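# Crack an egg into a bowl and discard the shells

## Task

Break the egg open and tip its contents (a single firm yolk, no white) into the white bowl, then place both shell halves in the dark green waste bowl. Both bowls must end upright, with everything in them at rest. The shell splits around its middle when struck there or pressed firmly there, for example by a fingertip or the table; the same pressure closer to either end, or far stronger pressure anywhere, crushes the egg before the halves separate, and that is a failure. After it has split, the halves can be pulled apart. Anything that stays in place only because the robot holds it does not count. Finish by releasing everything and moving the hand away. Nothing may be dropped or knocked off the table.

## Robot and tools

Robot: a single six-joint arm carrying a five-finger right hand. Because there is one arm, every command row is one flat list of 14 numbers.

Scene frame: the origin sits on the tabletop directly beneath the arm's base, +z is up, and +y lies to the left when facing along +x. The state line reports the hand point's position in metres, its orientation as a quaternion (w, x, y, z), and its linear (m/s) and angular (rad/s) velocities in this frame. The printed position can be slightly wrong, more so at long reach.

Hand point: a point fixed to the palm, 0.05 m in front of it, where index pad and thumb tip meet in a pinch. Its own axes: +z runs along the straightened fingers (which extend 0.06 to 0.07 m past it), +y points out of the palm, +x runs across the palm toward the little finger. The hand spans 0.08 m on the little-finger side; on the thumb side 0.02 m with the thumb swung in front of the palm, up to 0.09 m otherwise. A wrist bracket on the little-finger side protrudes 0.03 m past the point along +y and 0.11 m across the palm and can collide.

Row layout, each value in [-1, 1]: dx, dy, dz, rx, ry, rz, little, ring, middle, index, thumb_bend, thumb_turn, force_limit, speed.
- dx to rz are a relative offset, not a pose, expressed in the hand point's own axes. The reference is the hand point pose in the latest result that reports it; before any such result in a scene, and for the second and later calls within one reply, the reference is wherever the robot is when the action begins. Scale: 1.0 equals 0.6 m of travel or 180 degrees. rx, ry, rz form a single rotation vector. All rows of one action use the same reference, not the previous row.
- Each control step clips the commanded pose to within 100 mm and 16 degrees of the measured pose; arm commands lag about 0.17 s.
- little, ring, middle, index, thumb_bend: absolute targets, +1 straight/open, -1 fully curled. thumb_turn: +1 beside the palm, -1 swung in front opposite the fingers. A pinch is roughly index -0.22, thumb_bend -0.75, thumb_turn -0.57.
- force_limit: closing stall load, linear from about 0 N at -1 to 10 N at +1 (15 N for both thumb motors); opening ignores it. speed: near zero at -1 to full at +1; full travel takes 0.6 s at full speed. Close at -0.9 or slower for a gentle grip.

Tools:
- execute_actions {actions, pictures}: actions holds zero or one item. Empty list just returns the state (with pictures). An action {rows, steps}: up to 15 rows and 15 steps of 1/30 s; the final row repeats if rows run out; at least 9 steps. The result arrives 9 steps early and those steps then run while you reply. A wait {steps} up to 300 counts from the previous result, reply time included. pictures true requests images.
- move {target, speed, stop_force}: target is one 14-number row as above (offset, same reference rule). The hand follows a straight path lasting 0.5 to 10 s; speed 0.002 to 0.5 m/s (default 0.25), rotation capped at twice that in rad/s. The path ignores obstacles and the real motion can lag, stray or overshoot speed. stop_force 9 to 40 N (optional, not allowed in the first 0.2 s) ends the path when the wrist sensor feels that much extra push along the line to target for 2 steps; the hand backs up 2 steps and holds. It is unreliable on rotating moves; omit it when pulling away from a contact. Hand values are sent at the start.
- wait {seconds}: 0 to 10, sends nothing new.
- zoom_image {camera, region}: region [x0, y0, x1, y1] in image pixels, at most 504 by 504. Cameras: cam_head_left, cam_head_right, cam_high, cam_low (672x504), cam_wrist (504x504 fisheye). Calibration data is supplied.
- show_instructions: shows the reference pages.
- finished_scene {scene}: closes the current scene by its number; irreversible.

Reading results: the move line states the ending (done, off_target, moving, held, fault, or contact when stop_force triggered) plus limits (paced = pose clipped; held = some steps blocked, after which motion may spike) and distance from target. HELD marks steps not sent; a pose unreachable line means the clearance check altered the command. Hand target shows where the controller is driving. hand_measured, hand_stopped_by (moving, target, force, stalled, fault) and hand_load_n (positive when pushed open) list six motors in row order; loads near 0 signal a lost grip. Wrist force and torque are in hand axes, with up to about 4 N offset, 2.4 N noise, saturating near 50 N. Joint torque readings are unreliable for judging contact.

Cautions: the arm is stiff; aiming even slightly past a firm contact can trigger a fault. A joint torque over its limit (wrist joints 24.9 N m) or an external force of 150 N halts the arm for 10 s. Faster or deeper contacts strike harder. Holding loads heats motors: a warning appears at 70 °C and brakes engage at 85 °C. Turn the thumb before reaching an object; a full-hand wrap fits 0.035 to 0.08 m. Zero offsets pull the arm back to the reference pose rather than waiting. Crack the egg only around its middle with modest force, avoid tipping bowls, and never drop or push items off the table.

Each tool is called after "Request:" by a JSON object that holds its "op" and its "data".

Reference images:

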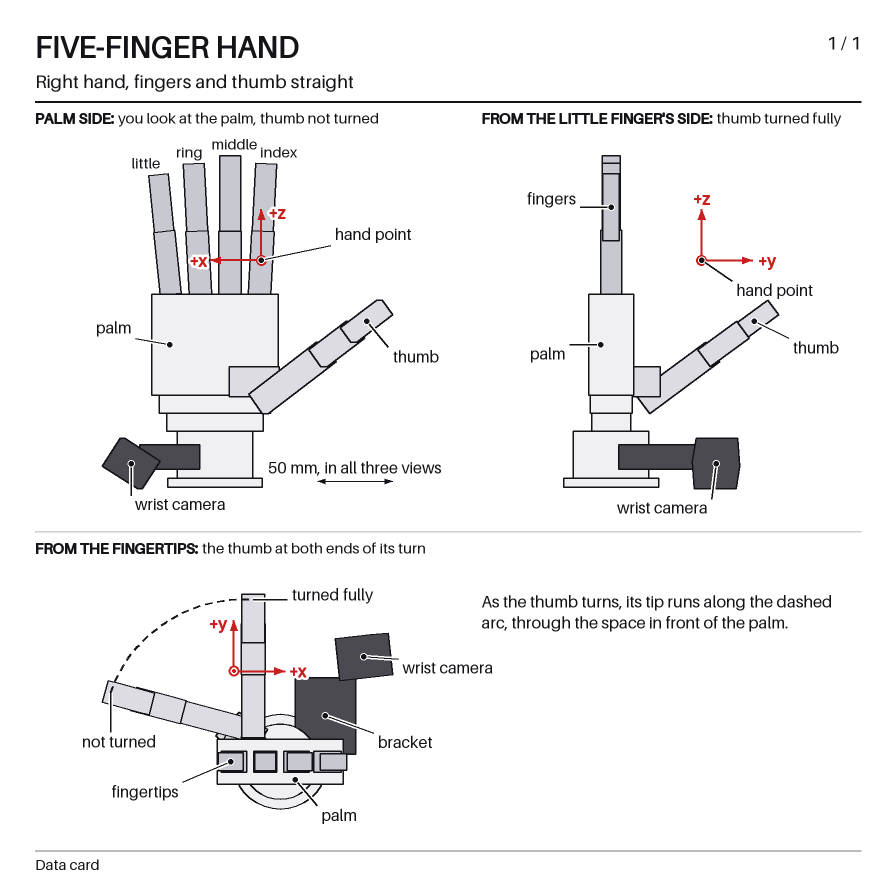

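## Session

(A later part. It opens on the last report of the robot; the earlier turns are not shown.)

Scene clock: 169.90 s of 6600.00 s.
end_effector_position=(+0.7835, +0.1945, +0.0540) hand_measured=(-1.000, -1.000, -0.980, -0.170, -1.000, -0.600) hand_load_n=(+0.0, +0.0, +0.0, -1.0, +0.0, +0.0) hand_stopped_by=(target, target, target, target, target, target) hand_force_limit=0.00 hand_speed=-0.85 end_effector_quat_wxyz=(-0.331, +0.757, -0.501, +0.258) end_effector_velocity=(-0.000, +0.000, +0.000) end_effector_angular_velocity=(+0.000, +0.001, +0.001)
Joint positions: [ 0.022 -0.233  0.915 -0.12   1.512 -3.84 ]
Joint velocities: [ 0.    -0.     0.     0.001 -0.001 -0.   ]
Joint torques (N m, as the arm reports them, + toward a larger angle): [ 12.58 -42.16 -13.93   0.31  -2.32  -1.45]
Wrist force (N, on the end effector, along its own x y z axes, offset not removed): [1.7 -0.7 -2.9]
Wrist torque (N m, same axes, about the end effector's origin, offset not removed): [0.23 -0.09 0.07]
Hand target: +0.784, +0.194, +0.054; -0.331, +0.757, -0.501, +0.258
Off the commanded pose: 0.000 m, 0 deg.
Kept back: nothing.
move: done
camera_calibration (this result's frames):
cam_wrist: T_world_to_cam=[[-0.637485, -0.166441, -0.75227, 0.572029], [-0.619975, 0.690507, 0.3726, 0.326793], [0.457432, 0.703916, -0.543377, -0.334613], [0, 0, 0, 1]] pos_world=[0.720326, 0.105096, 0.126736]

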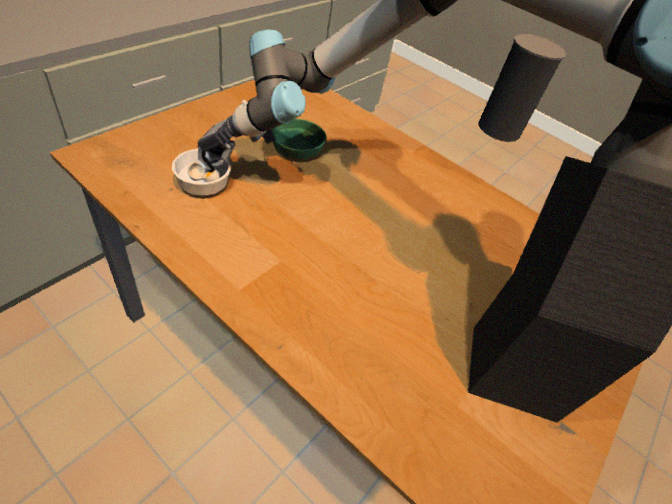

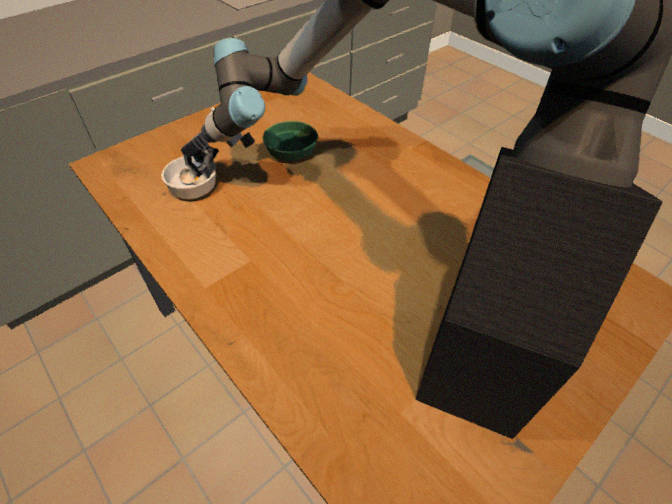

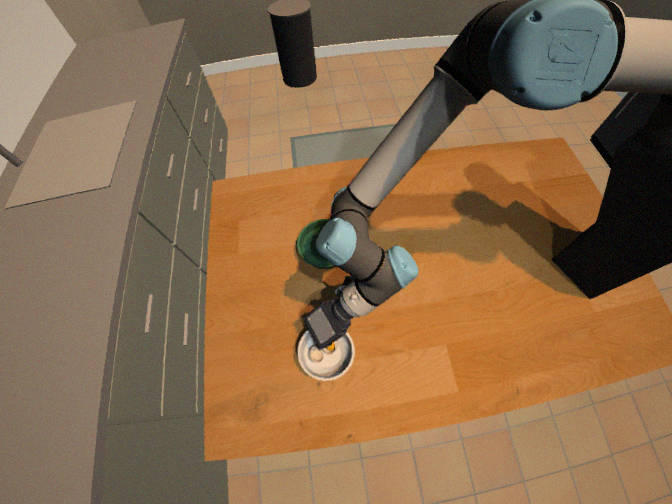

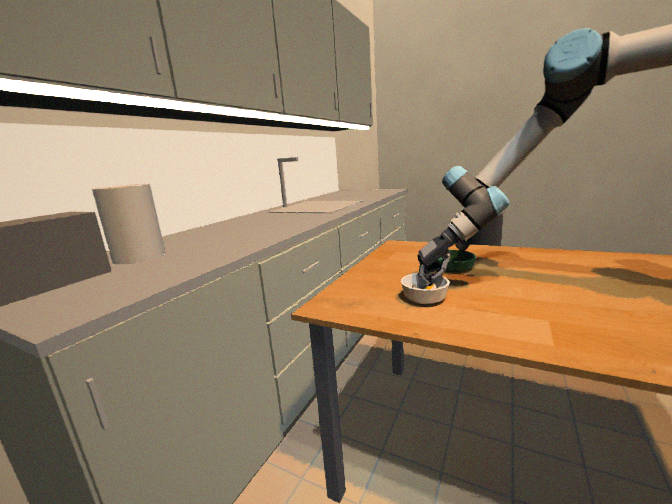

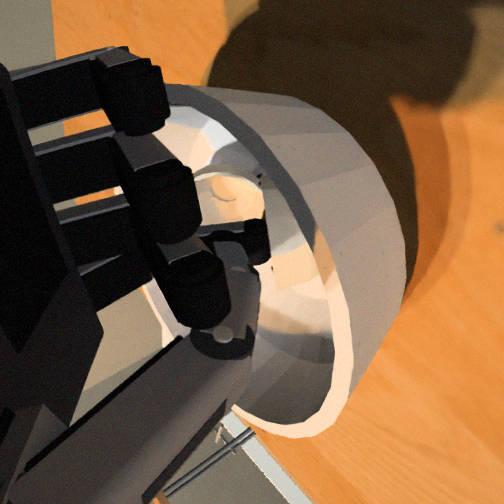

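Request:
{"op": "move", "data": {"target": [-0.016,-0.046,0.022,0,0,0,-1,-1,-0.98,-0.08,-0.5,-0.6,0,-0.5], "speed": 0.05}}

Request:
{"op": "move", "data": {"target": [-0.003,0.044,0.038,0,0,0,-1,-1,-0.98,-0.08,-0.5,-0.6,0,-0.5], "speed": 0.012, "stop_force": 9}}

Request:
{"op": "zoom_image", "data": {"camera": "cam_head_left", "region": [170,130,240,200]}}

Scene clock: 171.77 s of 6600.00 s.
end_effector_position=(+0.8057, +0.2143, +0.0659) hand_measured=(-1.000, -1.000, -0.980, -0.080, -0.500, -0.600) hand_load_n=(+0.0, +0.0, +0.0, +0.0, +0.0, +0.0) hand_stopped_by=(target, target, target, target, target, target) hand_force_limit=0.00 hand_speed=-0.50 end_effector_quat_wxyz=(-0.331, +0.757, -0.501, +0.258) end_effector_velocity=(+0.001, +0.001, -0.000) end_effector_angular_velocity=(+0.000, -0.001, -0.000)
Joint positions: [ 0.06  -0.187  0.787 -0.039  1.544 -3.82 ]
Joint velocities: [ 0.001  0.002 -0.003 -0.     0.     0.   ]
Joint torques (N m, as the arm reports them, + toward a larger angle): [ 41.42 -44.8  -16.53   1.93   1.74   1.76]
Wrist force (N, on the end effector, along its own x y z axes, offset not removed): [3.0 4.5 -0.3]
Wrist torque (N m, same axes, about the end effector's origin, offset not removed): [0.76 -0.37 0.16]
Hand target: +0.806, +0.214, +0.066; -0.331, +0.757, -0.501, +0.258
Off the commanded pose: 0.000 m, 0 deg.
Kept back: nothing.
move: done
camera_calibration (this result's frames):
cam_wrist: T_world_to_cam=[[-0.637453, -0.166393, -0.752308, 0.598366], [-0.619972, 0.690512, 0.372596, 0.322468], [0.45748, 0.703922, -0.543328, -0.352308], [0, 0, 0, 1]] pos_world=[0.742525, 0.124894, 0.138586]

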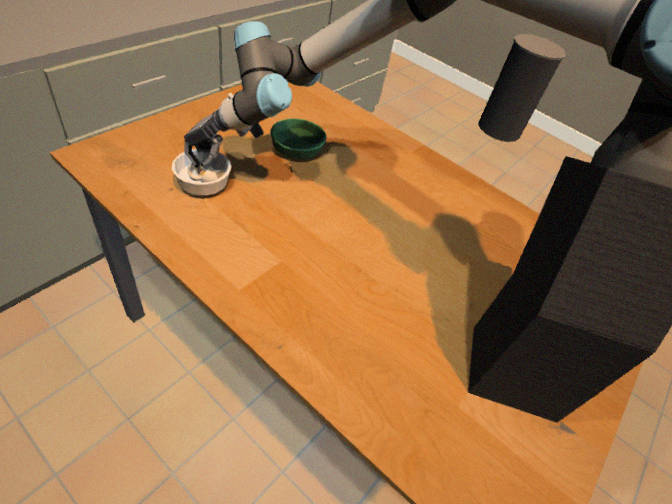

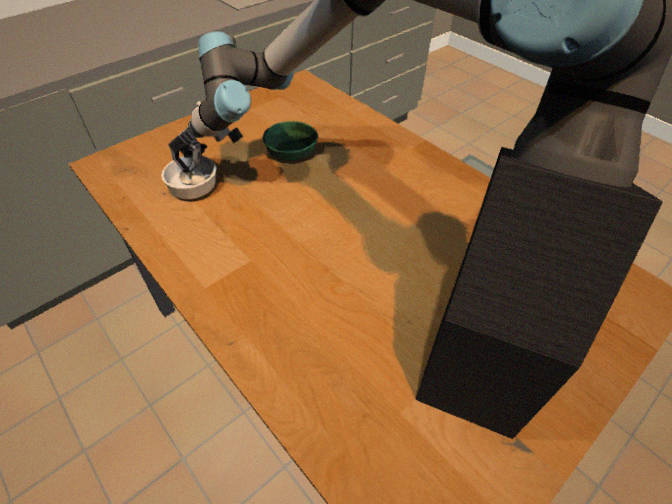

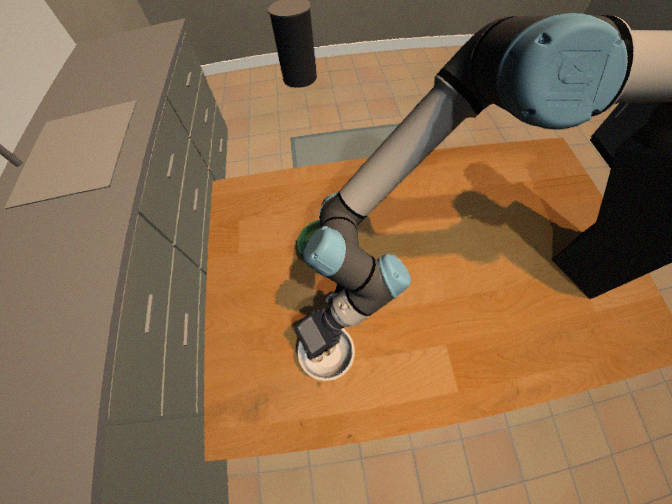

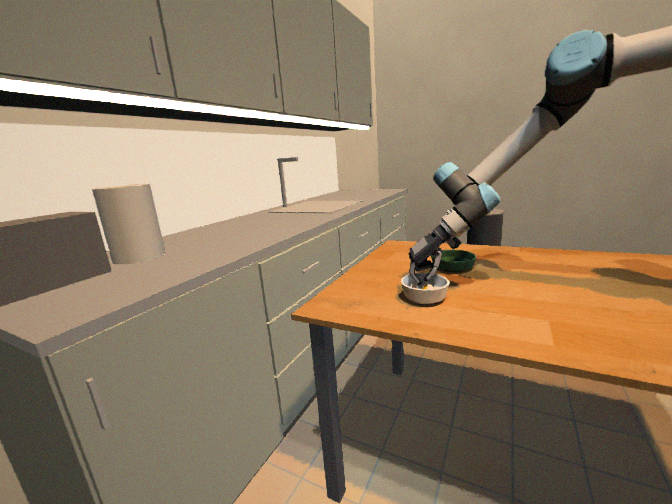

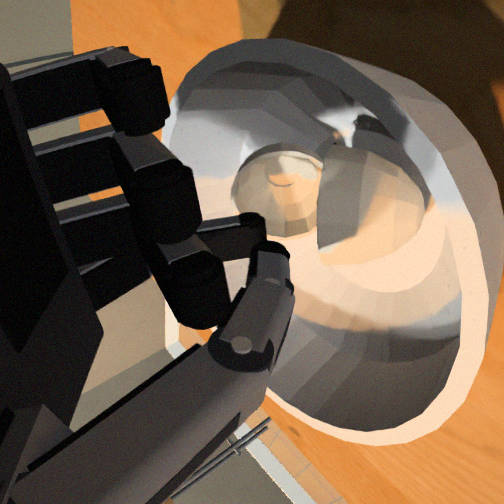

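Scene clock: 174.37 s of 6600.00 s.
end_effector_position=(+0.8059, +0.2140, +0.0393) hand_measured=(-1.000, -1.000, -0.980, -0.080, -0.502, -0.600) hand_load_n=(+0.0, +0.0, +0.0, +0.0, -1.5, +0.0) hand_stopped_by=(target, target, target, target, target, target) hand_force_limit=0.00 hand_speed=-0.50 end_effector_quat_wxyz=(-0.331, +0.757, -0.501, +0.258) end_effector_velocity=(+0.000, -0.000, +0.004) end_effector_angular_velocity=(-0.001, +0.000, +0.001)
Joint positions: [ 0.044 -0.13   0.729 -0.038  1.531 -3.829]
Joint velocities: [ 0.002 -0.009  0.009 -0.     0.002 -0.   ]
Joint torques (N m, as the arm reports them, + toward a larger angle): [ 40.94 -56.63  -2.76   2.24   2.08   1.13]
Wrist force (N, on the end effector, along its own x y z axes, offset not removed): [2.2 -3.6 -0.9]
Wrist torque (N m, same axes, about the end effector's origin, offset not removed): [-0.31 -0.17 0.10]
Hand target: +0.806, +0.214, +0.040; -0.331, +0.757, -0.501, +0.258
Off the commanded pose: 0.008 m, 0 deg.
Kept back: nothing.
move: contact
camera_calibration (this result's frames):
cam_wrist: T_world_to_cam=[[-0.637506, -0.166461, -0.752248, 0.578438], [-0.619884, 0.69064, 0.372505, 0.332635], [0.457525, 0.703781, -0.543473, -0.366635], [0, 0, 0, 1]] pos_world=[0.742697, 0.124587, 0.111965]

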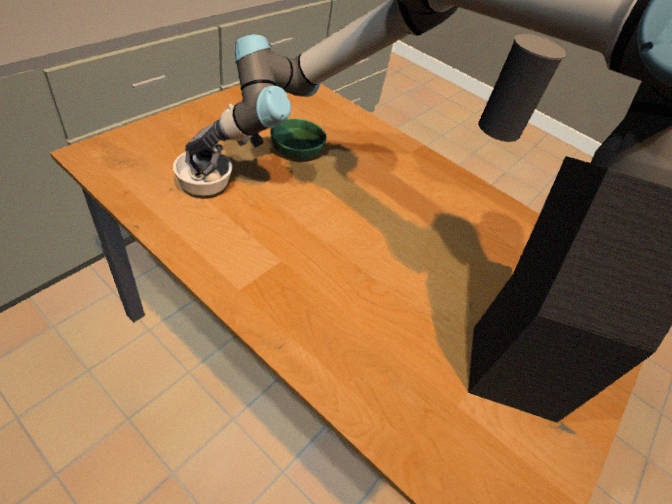

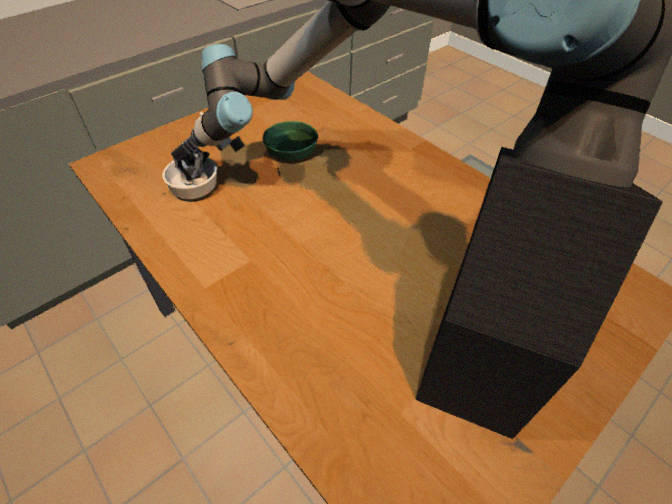

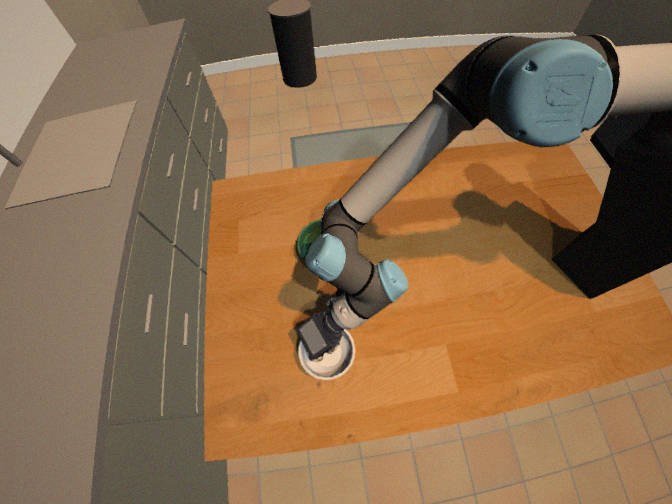

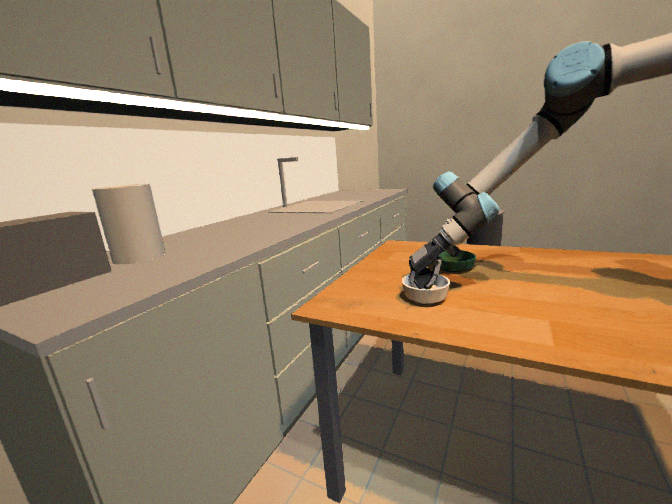

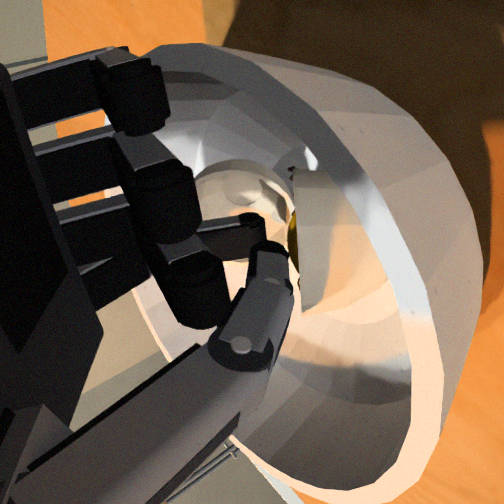

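Region (170, 130, 240, 200) of cam_head_left's 672x504 image, scaled by 7.200, with more detail than that image has.

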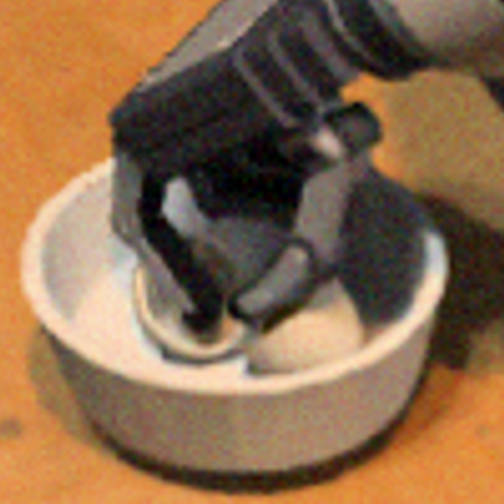

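Request:
{"op": "move", "data": {"target": [-0.065,0,0,0,0,0,-1,-1,-0.98,-0.08,-0.85,-0.6,0,-0.3], "speed": 0.025}}

Request:
{"op": "zoom_image", "data": {"camera": "cam_head_left", "region": [165,130,240,205]}}

Scene clock: 176.60 s of 6600.00 s.
end_effector_position=(+0.7917, +0.2500, +0.0371) hand_measured=(-1.000, -1.000, -0.980, -0.080, -0.850, -0.600) hand_load_n=(+0.0, +0.0, +0.0, +0.0, +0.0, +0.0) hand_stopped_by=(target, target, target, target, target, target) hand_force_limit=0.00 hand_speed=-0.30 end_effector_quat_wxyz=(-0.331, +0.757, -0.501, +0.258) end_effector_velocity=(-0.000, +0.002, +0.000) end_effector_angular_velocity=(+0.000, -0.001, +0.000)
Joint positions: [ 0.088 -0.111  0.748 -0.076  1.568 -3.805]
Joint velocities: [ 0.002  0.001 -0.    -0.001  0.002  0.001]
Joint torques (N m, as the arm reports them, + toward a larger angle): [ 42.17 -44.6   -4.58  -0.5    1.72   1.87]
Wrist force (N, on the end effector, along its own x y z axes, offset not removed): [1.0 -0.1 -1.7]
Wrist torque (N m, same axes, about the end effector's origin, offset not removed): [-0.17 0.06 -0.33]
Hand target: +0.792, +0.250, +0.037; -0.331, +0.757, -0.501, +0.258
Off the commanded pose: 0.000 m, 0 deg.
Kept back: nothing.
move: done
camera_calibration (this result's frames):
cam_wrist: T_world_to_cam=[[-0.637489, -0.166411, -0.752274, 0.573734], [-0.619872, 0.690647, 0.372511, 0.29977], [0.457566, 0.703785, -0.543433, -0.386703], [0, 0, 0, 1]] pos_world=[0.72851, 0.160596, 0.10979]

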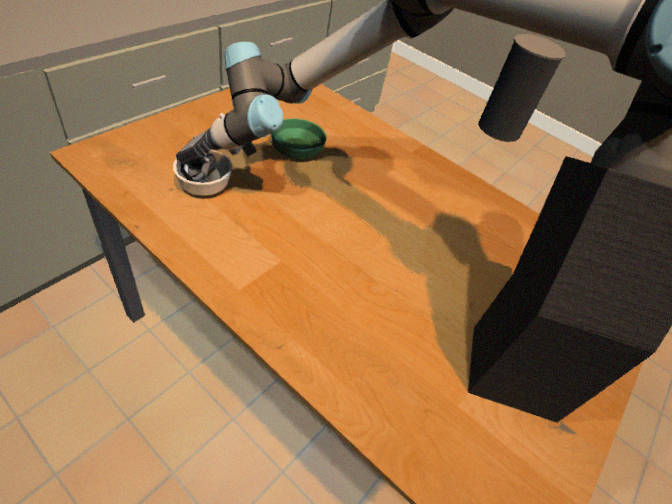

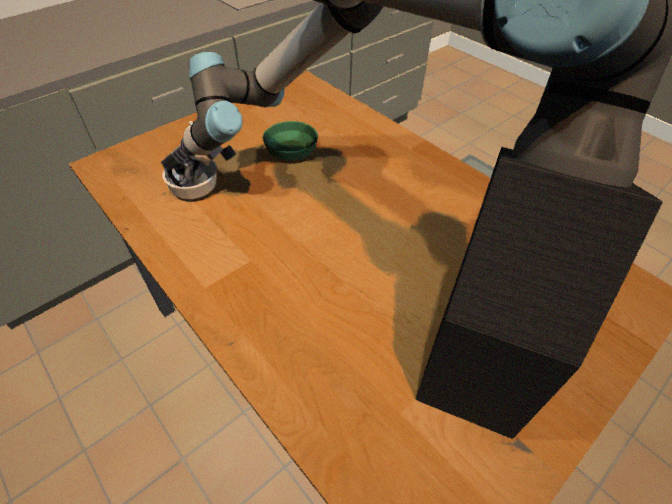

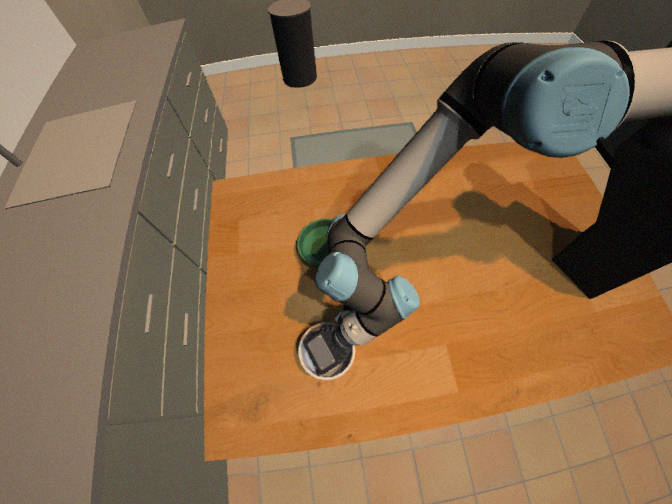

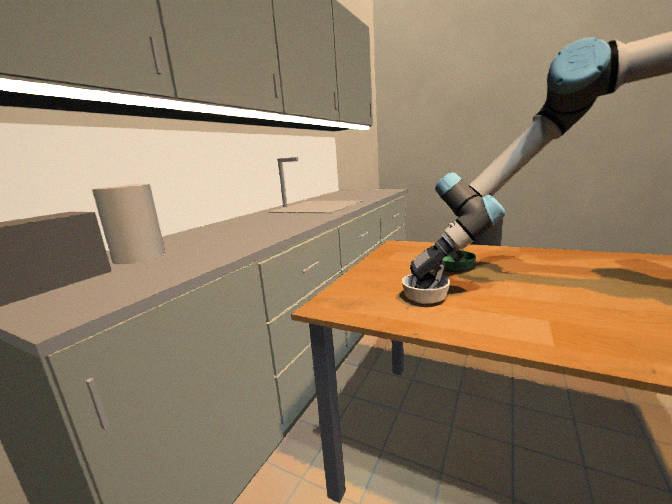

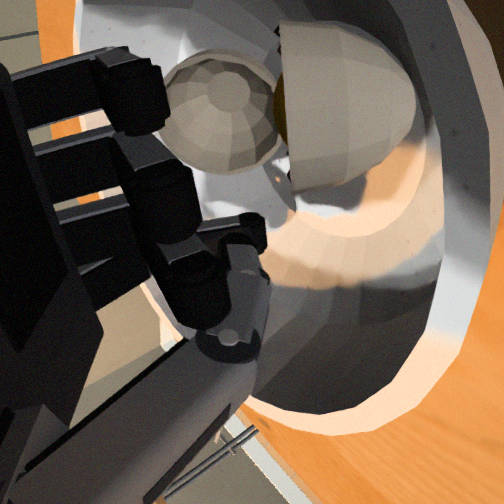

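Region (165, 130, 240, 205) of cam_head_left's 672x504 image, scaled by 6.720, with more detail than that image has.

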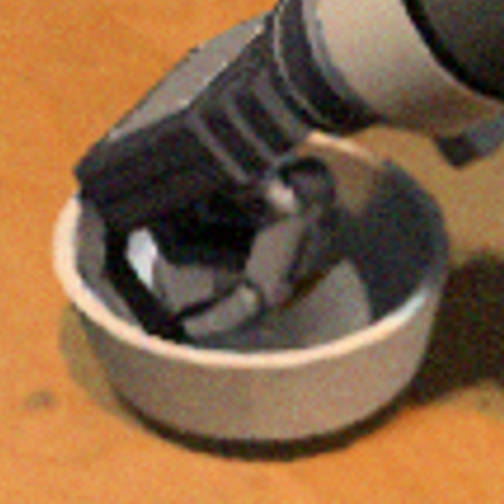

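Request:
{"op": "move", "data": {"target": [-0.102,0.168,-0.203,0,0,0,-1,-1,-0.98,-0.08,-0.3,-0.6,0,-0.3], "speed": 0.04, "stop_force": 12}}

Scene clock: 181.77 s of 6600.00 s.
end_effector_position=(+0.6225, +0.2490, +0.0361) hand_measured=(-1.000, -1.000, -0.980, -0.080, -0.300, -0.600) hand_load_n=(+0.0, +0.0, +0.0, +0.0, -0.5, +0.0) hand_stopped_by=(target, target, target, target, target, target) hand_force_limit=0.00 hand_speed=-0.30 end_effector_quat_wxyz=(-0.331, +0.757, -0.501, +0.258) end_effector_velocity=(-0.001, -0.000, +0.001) end_effector_angular_velocity=(+0.000, -0.002, -0.000)
Joint positions: [ 0.06  -0.323  1.457 -0.573  1.544 -3.82 ]
Joint velocities: [-0.001 -0.003  0.008 -0.007 -0.001 -0.001]
Joint torques (N m, as the arm reports them, + toward a larger angle): [ 11.33 -47.96   4.9   -0.07  -2.75  -1.24]
Wrist force (N, on the end effector, along its own x y z axes, offset not removed): [1.6 -0.8 -0.6]
Wrist torque (N m, same axes, about the end effector's origin, offset not removed): [0.00 -0.15 0.01]
Hand target: +0.622, +0.249, +0.036; -0.331, +0.757, -0.501, +0.258
Off the commanded pose: 0.000 m, 0 deg.
Kept back: nothing.
move: done
camera_calibration (this result's frames):
cam_wrist: T_world_to_cam=[[-0.637539, -0.166455, -0.752222, 0.464967], [-0.619865, 0.690642, 0.372533, 0.195927], [0.457506, 0.70378, -0.543491, -0.309103], [0, 0, 0, 1]] pos_world=[0.5593, 0.159622, 0.108775]

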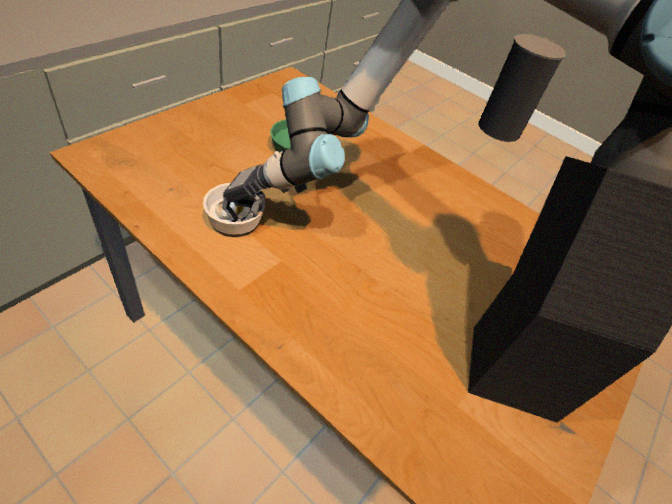

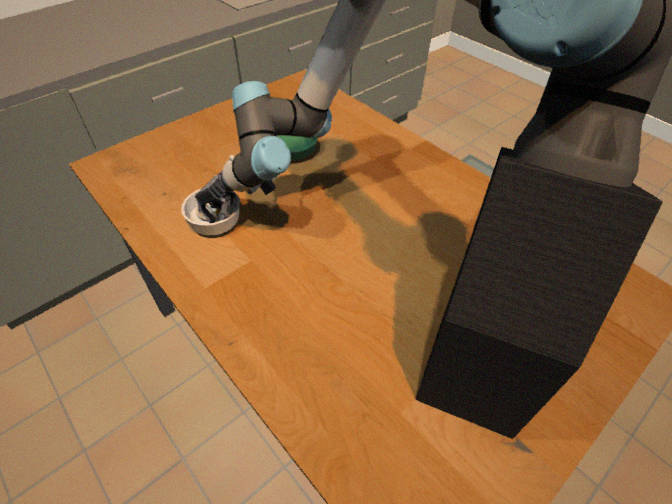

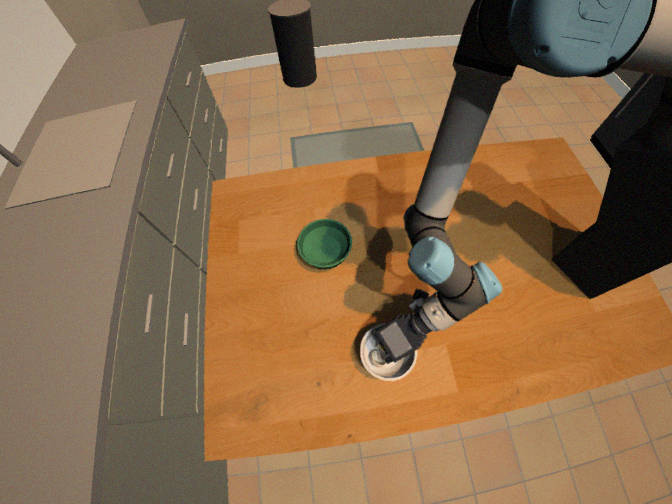

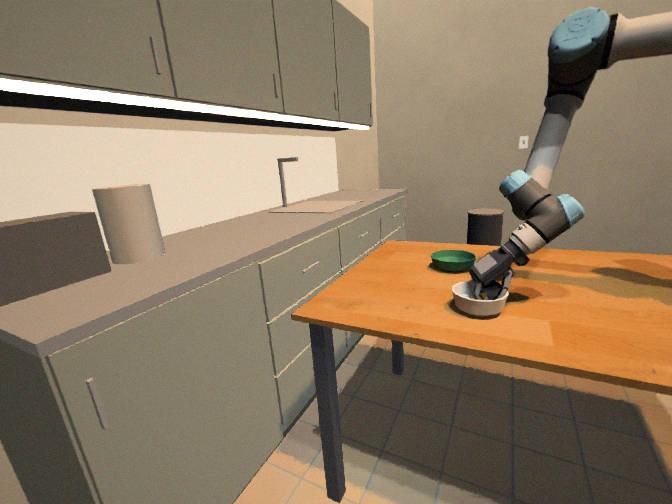

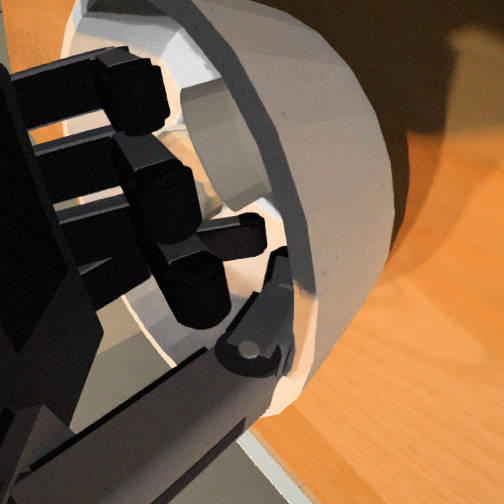

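Request:
{"op": "move", "data": {"target": [0.03,-0.13,-0.03,0,0,0,-1,-1,-0.98,0.1,0.7,-0.8,0,-0.6], "speed": 0.07}}

Request:
{"op": "zoom_image", "data": {"camera": "cam_head_left", "region": [190,155,280,245]}}

Scene clock: 184.80 s of 6600.00 s.
end_effector_position=(+0.6621, +0.2496, +0.1080) hand_measured=(-1.000, -1.000, -0.980, +0.100, +0.700, -0.800) hand_load_n=(+0.0, +0.0, +0.0, +0.0, +0.0, +0.0) hand_stopped_by=(target, target, target, target, target, target) hand_force_limit=0.00 hand_speed=-0.60 end_effector_quat_wxyz=(-0.331, +0.757, -0.501, +0.258) end_effector_velocity=(-0.001, +0.000, -0.001) end_effector_angular_velocity=(-0.001, +0.002, +0.000)
Joint positions: [ 0.123 -0.434  1.423 -0.429  1.598 -3.786]
Joint velocities: [ 0.     0.001  0.     0.     0.001 -0.   ]
Joint torques (N m, as the arm reports them, + toward a larger angle): [ 37.41 -52.82 -10.28   2.24   1.57   1.6 ]
Wrist force (N, on the end effector, along its own x y z axes, offset not removed): [-0.1 5.7 -1.0]
Wrist torque (N m, same axes, about the end effector's origin, offset not removed): [1.02 0.01 0.11]
Hand target: +0.662, +0.250, +0.108; -0.331, +0.757, -0.501, +0.258
Off the commanded pose: 0.000 m, 0 deg.
Kept back: nothing.
move: done
camera_calibration (this result's frames):
cam_wrist: T_world_to_cam=[[-0.637514, -0.166389, -0.752257, 0.544335], [-0.619858, 0.69064, 0.372549, 0.193261], [0.457551, 0.703798, -0.54343, -0.288537], [0, 0, 0, 1]] pos_world=[0.598836, 0.16017, 0.180681]

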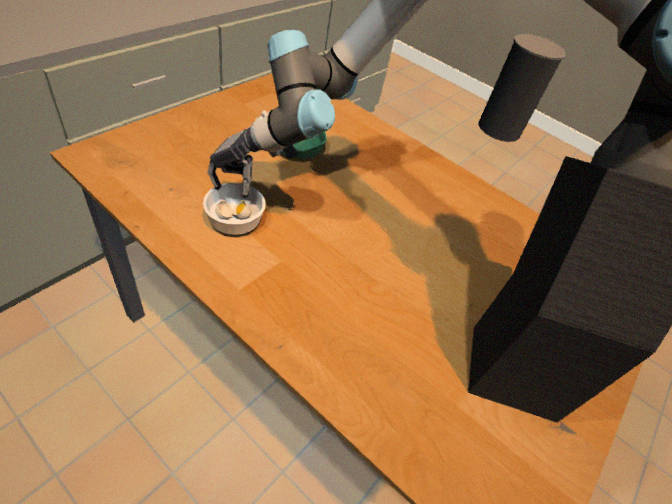

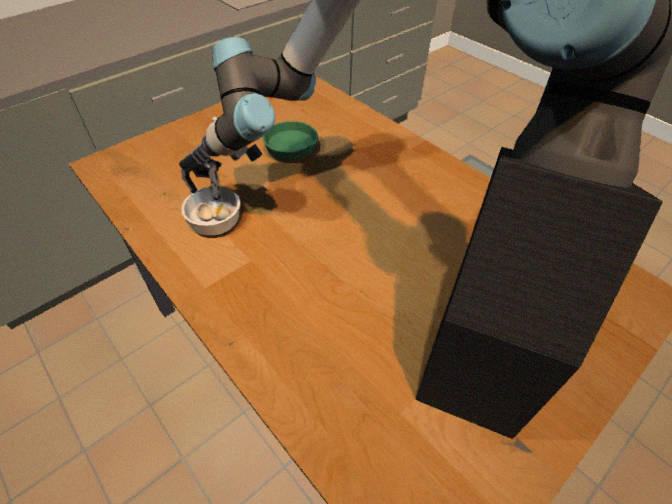

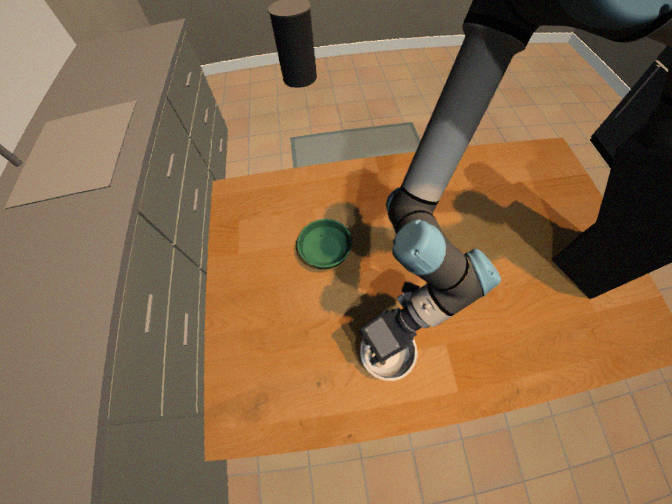

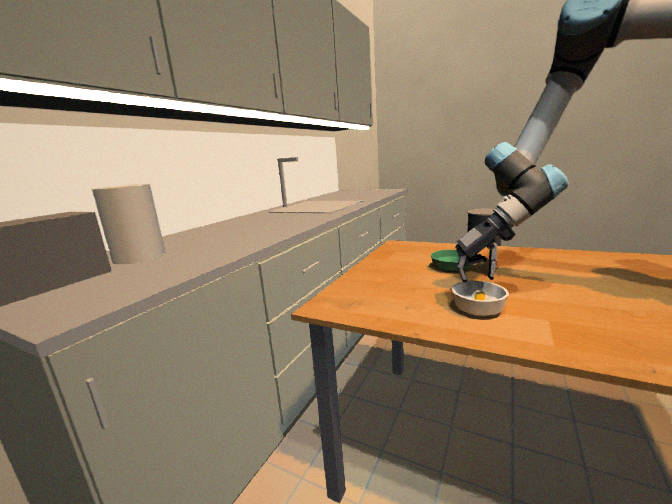

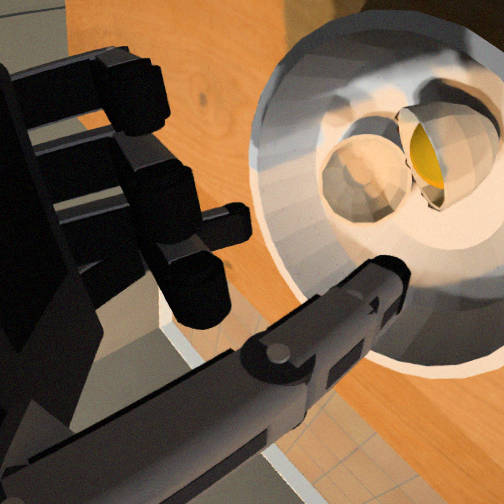

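Region (190, 155, 280, 245) of cam_head_left's 672x504 image, scaled by 5.600, with more detail than that image has.

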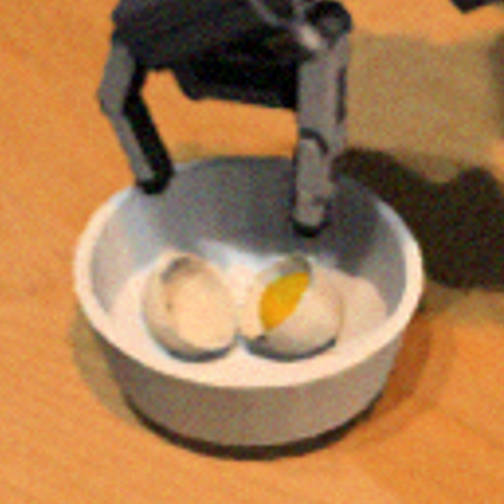

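Request:
{"op": "move", "data": {"target": [0.057,0.04,-0.007,-0.018,0.252,0.218,-1,-1,-0.98,0.05,0.72,-0.8,0,-0.6], "speed": 0.2}}

Request:
{"op": "move", "data": {"target": [0,0.03,0.026,0,0.062,-0.072,-1,-1,-0.98,0.05,0.72,-0.8,0,-0.6], "speed": 0.12}}

Scene clock: 188.60 s of 6600.00 s.
end_effector_position=(+0.6571, +0.2102, +0.0946) hand_measured=(-1.000, -1.000, -0.980, +0.050, +0.720, -0.800) hand_load_n=(+0.0, +0.0, +0.0, +0.0, +0.0, +0.0) hand_stopped_by=(target, target, target, target, target, target) hand_force_limit=0.00 hand_speed=-0.60 end_effector_quat_wxyz=(+0.161, -0.403, +0.813, -0.387) end_effector_velocity=(-0.001, -0.000, -0.001) end_effector_angular_velocity=(+0.001, +0.005, -0.012)
Joint positions: [ 0.29  -0.294  1.274 -0.556  2.506 -3.058]
Joint velocities: [ 0.001  0.005 -0.012  0.017  0.012  0.015]
Joint torques (N m, as the arm reports them, + toward a larger angle): [ 38.87 -39.24 -12.53   2.13   2.25   2.03]
Wrist force (N, on the end effector, along its own x y z axes, offset not removed): [3.0 -0.2 2.0]
Wrist torque (N m, same axes, about the end effector's origin, offset not removed): [-0.12 -0.37 0.21]
Hand target: +0.657, +0.210, +0.095; +0.161, -0.403, +0.814, -0.387
Off the commanded pose: 0.000 m, 0 deg.
Kept back: nothing.
move: done
camera_calibration (this result's frames):
cam_wrist: T_world_to_cam=[[-0.459084, 0.473846, -0.751473, 0.272657], [0.286222, 0.879666, 0.379823, -0.41342], [0.841023, -0.0407178, -0.539465, -0.361756], [0, 0, 0, 1]] pos_world=[0.547747, 0.219744, 0.166766]

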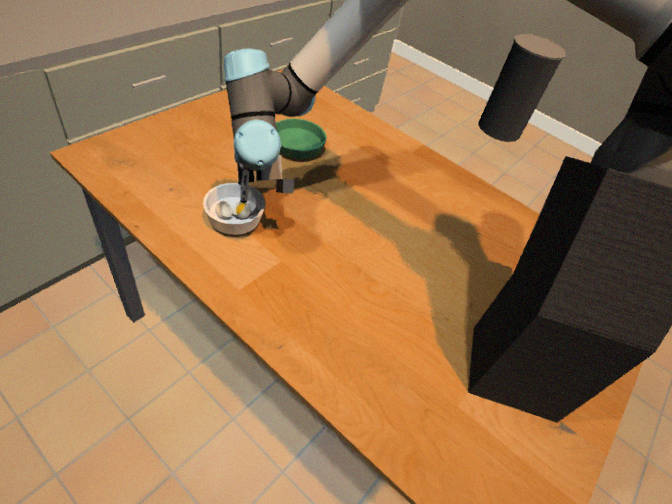

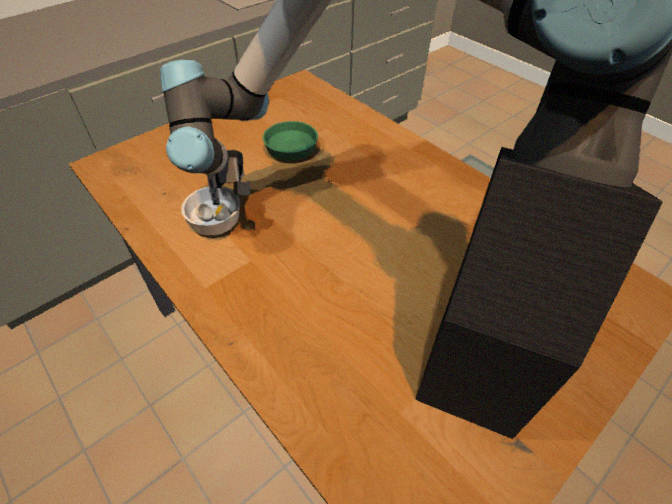

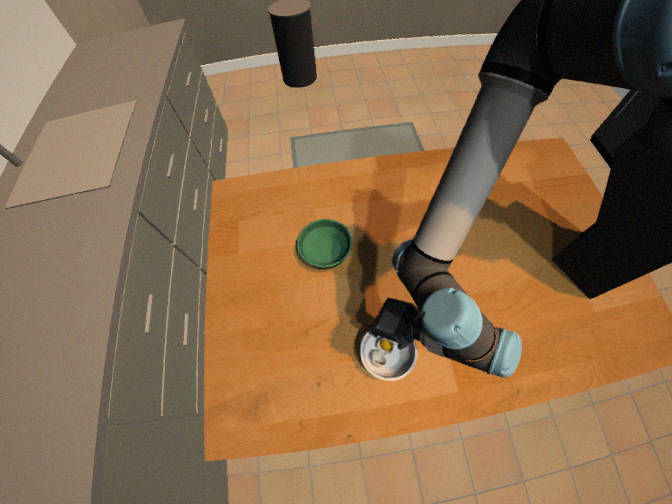

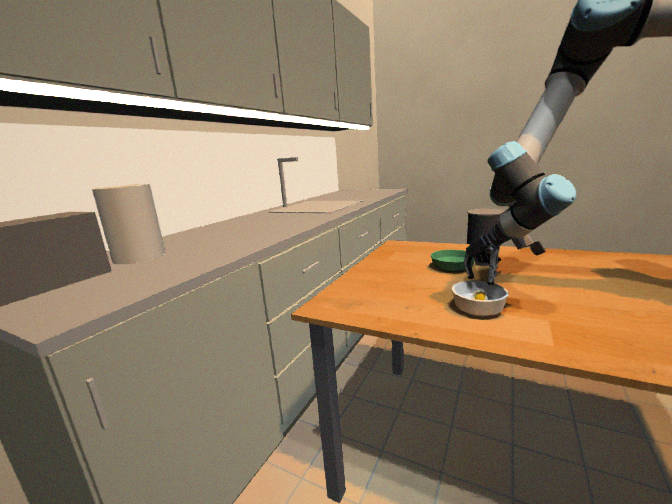

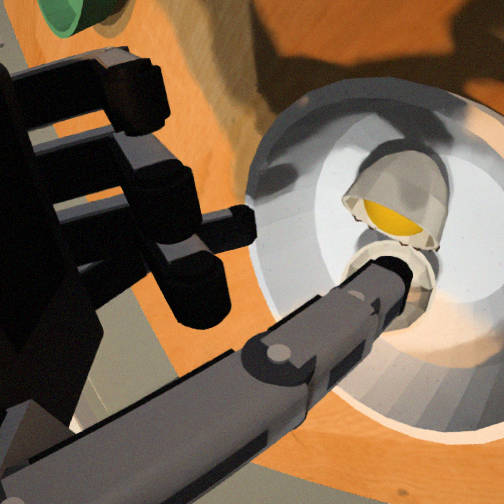

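Scene clock: 190.23 s of 6600.00 s.
end_effector_position=(+0.6564, +0.2092, +0.0709) hand_measured=(-1.000, -1.000, -0.980, +0.050, +0.720, -0.800) hand_load_n=(+0.0, +0.0, +0.0, +0.0, +0.0, +0.0) hand_stopped_by=(target, target, target, target, target, target) hand_force_limit=0.00 hand_speed=-0.60 end_effector_quat_wxyz=(+0.038, -0.453, +0.775, -0.440) end_effector_velocity=(+0.001, -0.000, -0.001) end_effector_angular_velocity=(-0.011, +0.009, -0.002)
Joint positions: [ 0.33  -0.123  0.966 -0.395  2.735 -3.255]
Joint velocities: [ 0.001  0.011 -0.023  0.014  0.012 -0.007]
Joint torques (N m, as the arm reports them, + toward a larger angle): [ 40.25 -41.55 -13.91   2.17   2.6   -1.46]
Wrist force (N, on the end effector, along its own x y z axes, offset not removed): [0.5 0.4 -0.9]
Wrist torque (N m, same axes, about the end effector's origin, offset not removed): [0.16 -0.07 0.16]
Hand target: +0.656, +0.209, +0.071; +0.037, -0.453, +0.775, -0.440
Off the commanded pose: 0.000 m, 0 deg.
Kept back: nothing.
move: done
camera_calibration (this result's frames):
cam_wrist: T_world_to_cam=[[-0.597866, 0.299604, -0.743501, 0.38194], [0.332869, 0.936566, 0.109735, -0.426741], [0.729215, -0.181881, -0.65967, -0.262478], [0, 0, 0, 1]] pos_world=[0.5618, 0.2375, 0.157652]

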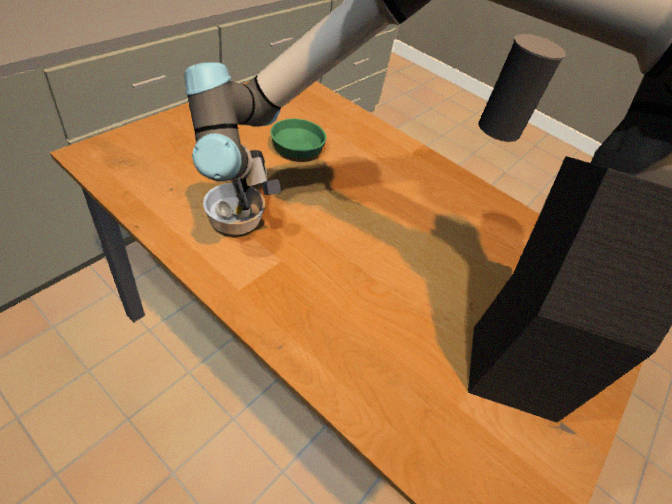

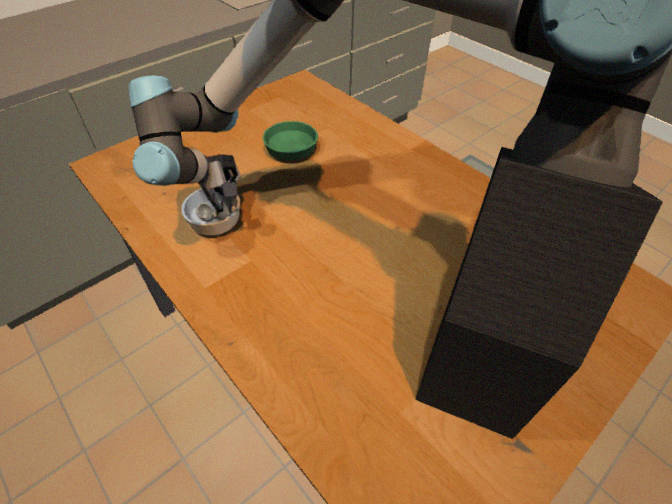

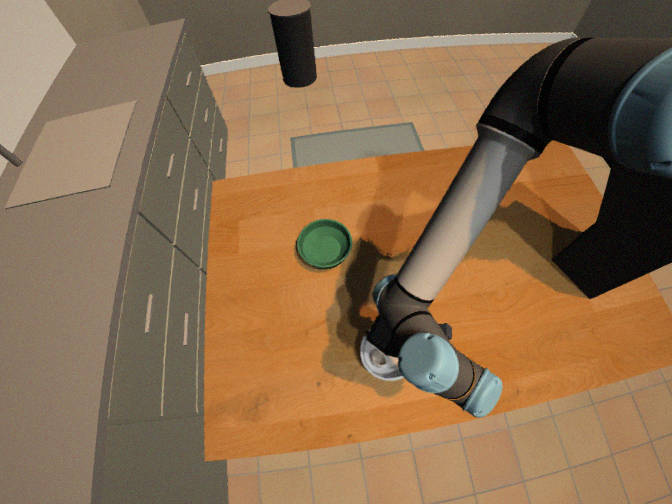

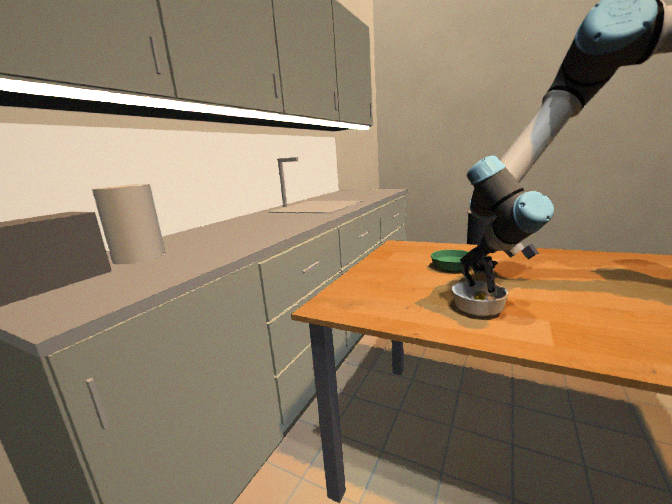

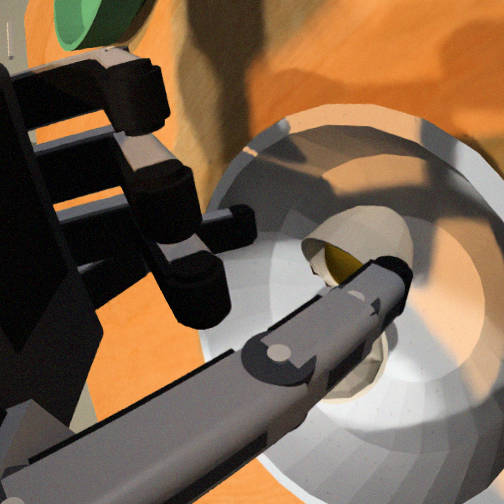

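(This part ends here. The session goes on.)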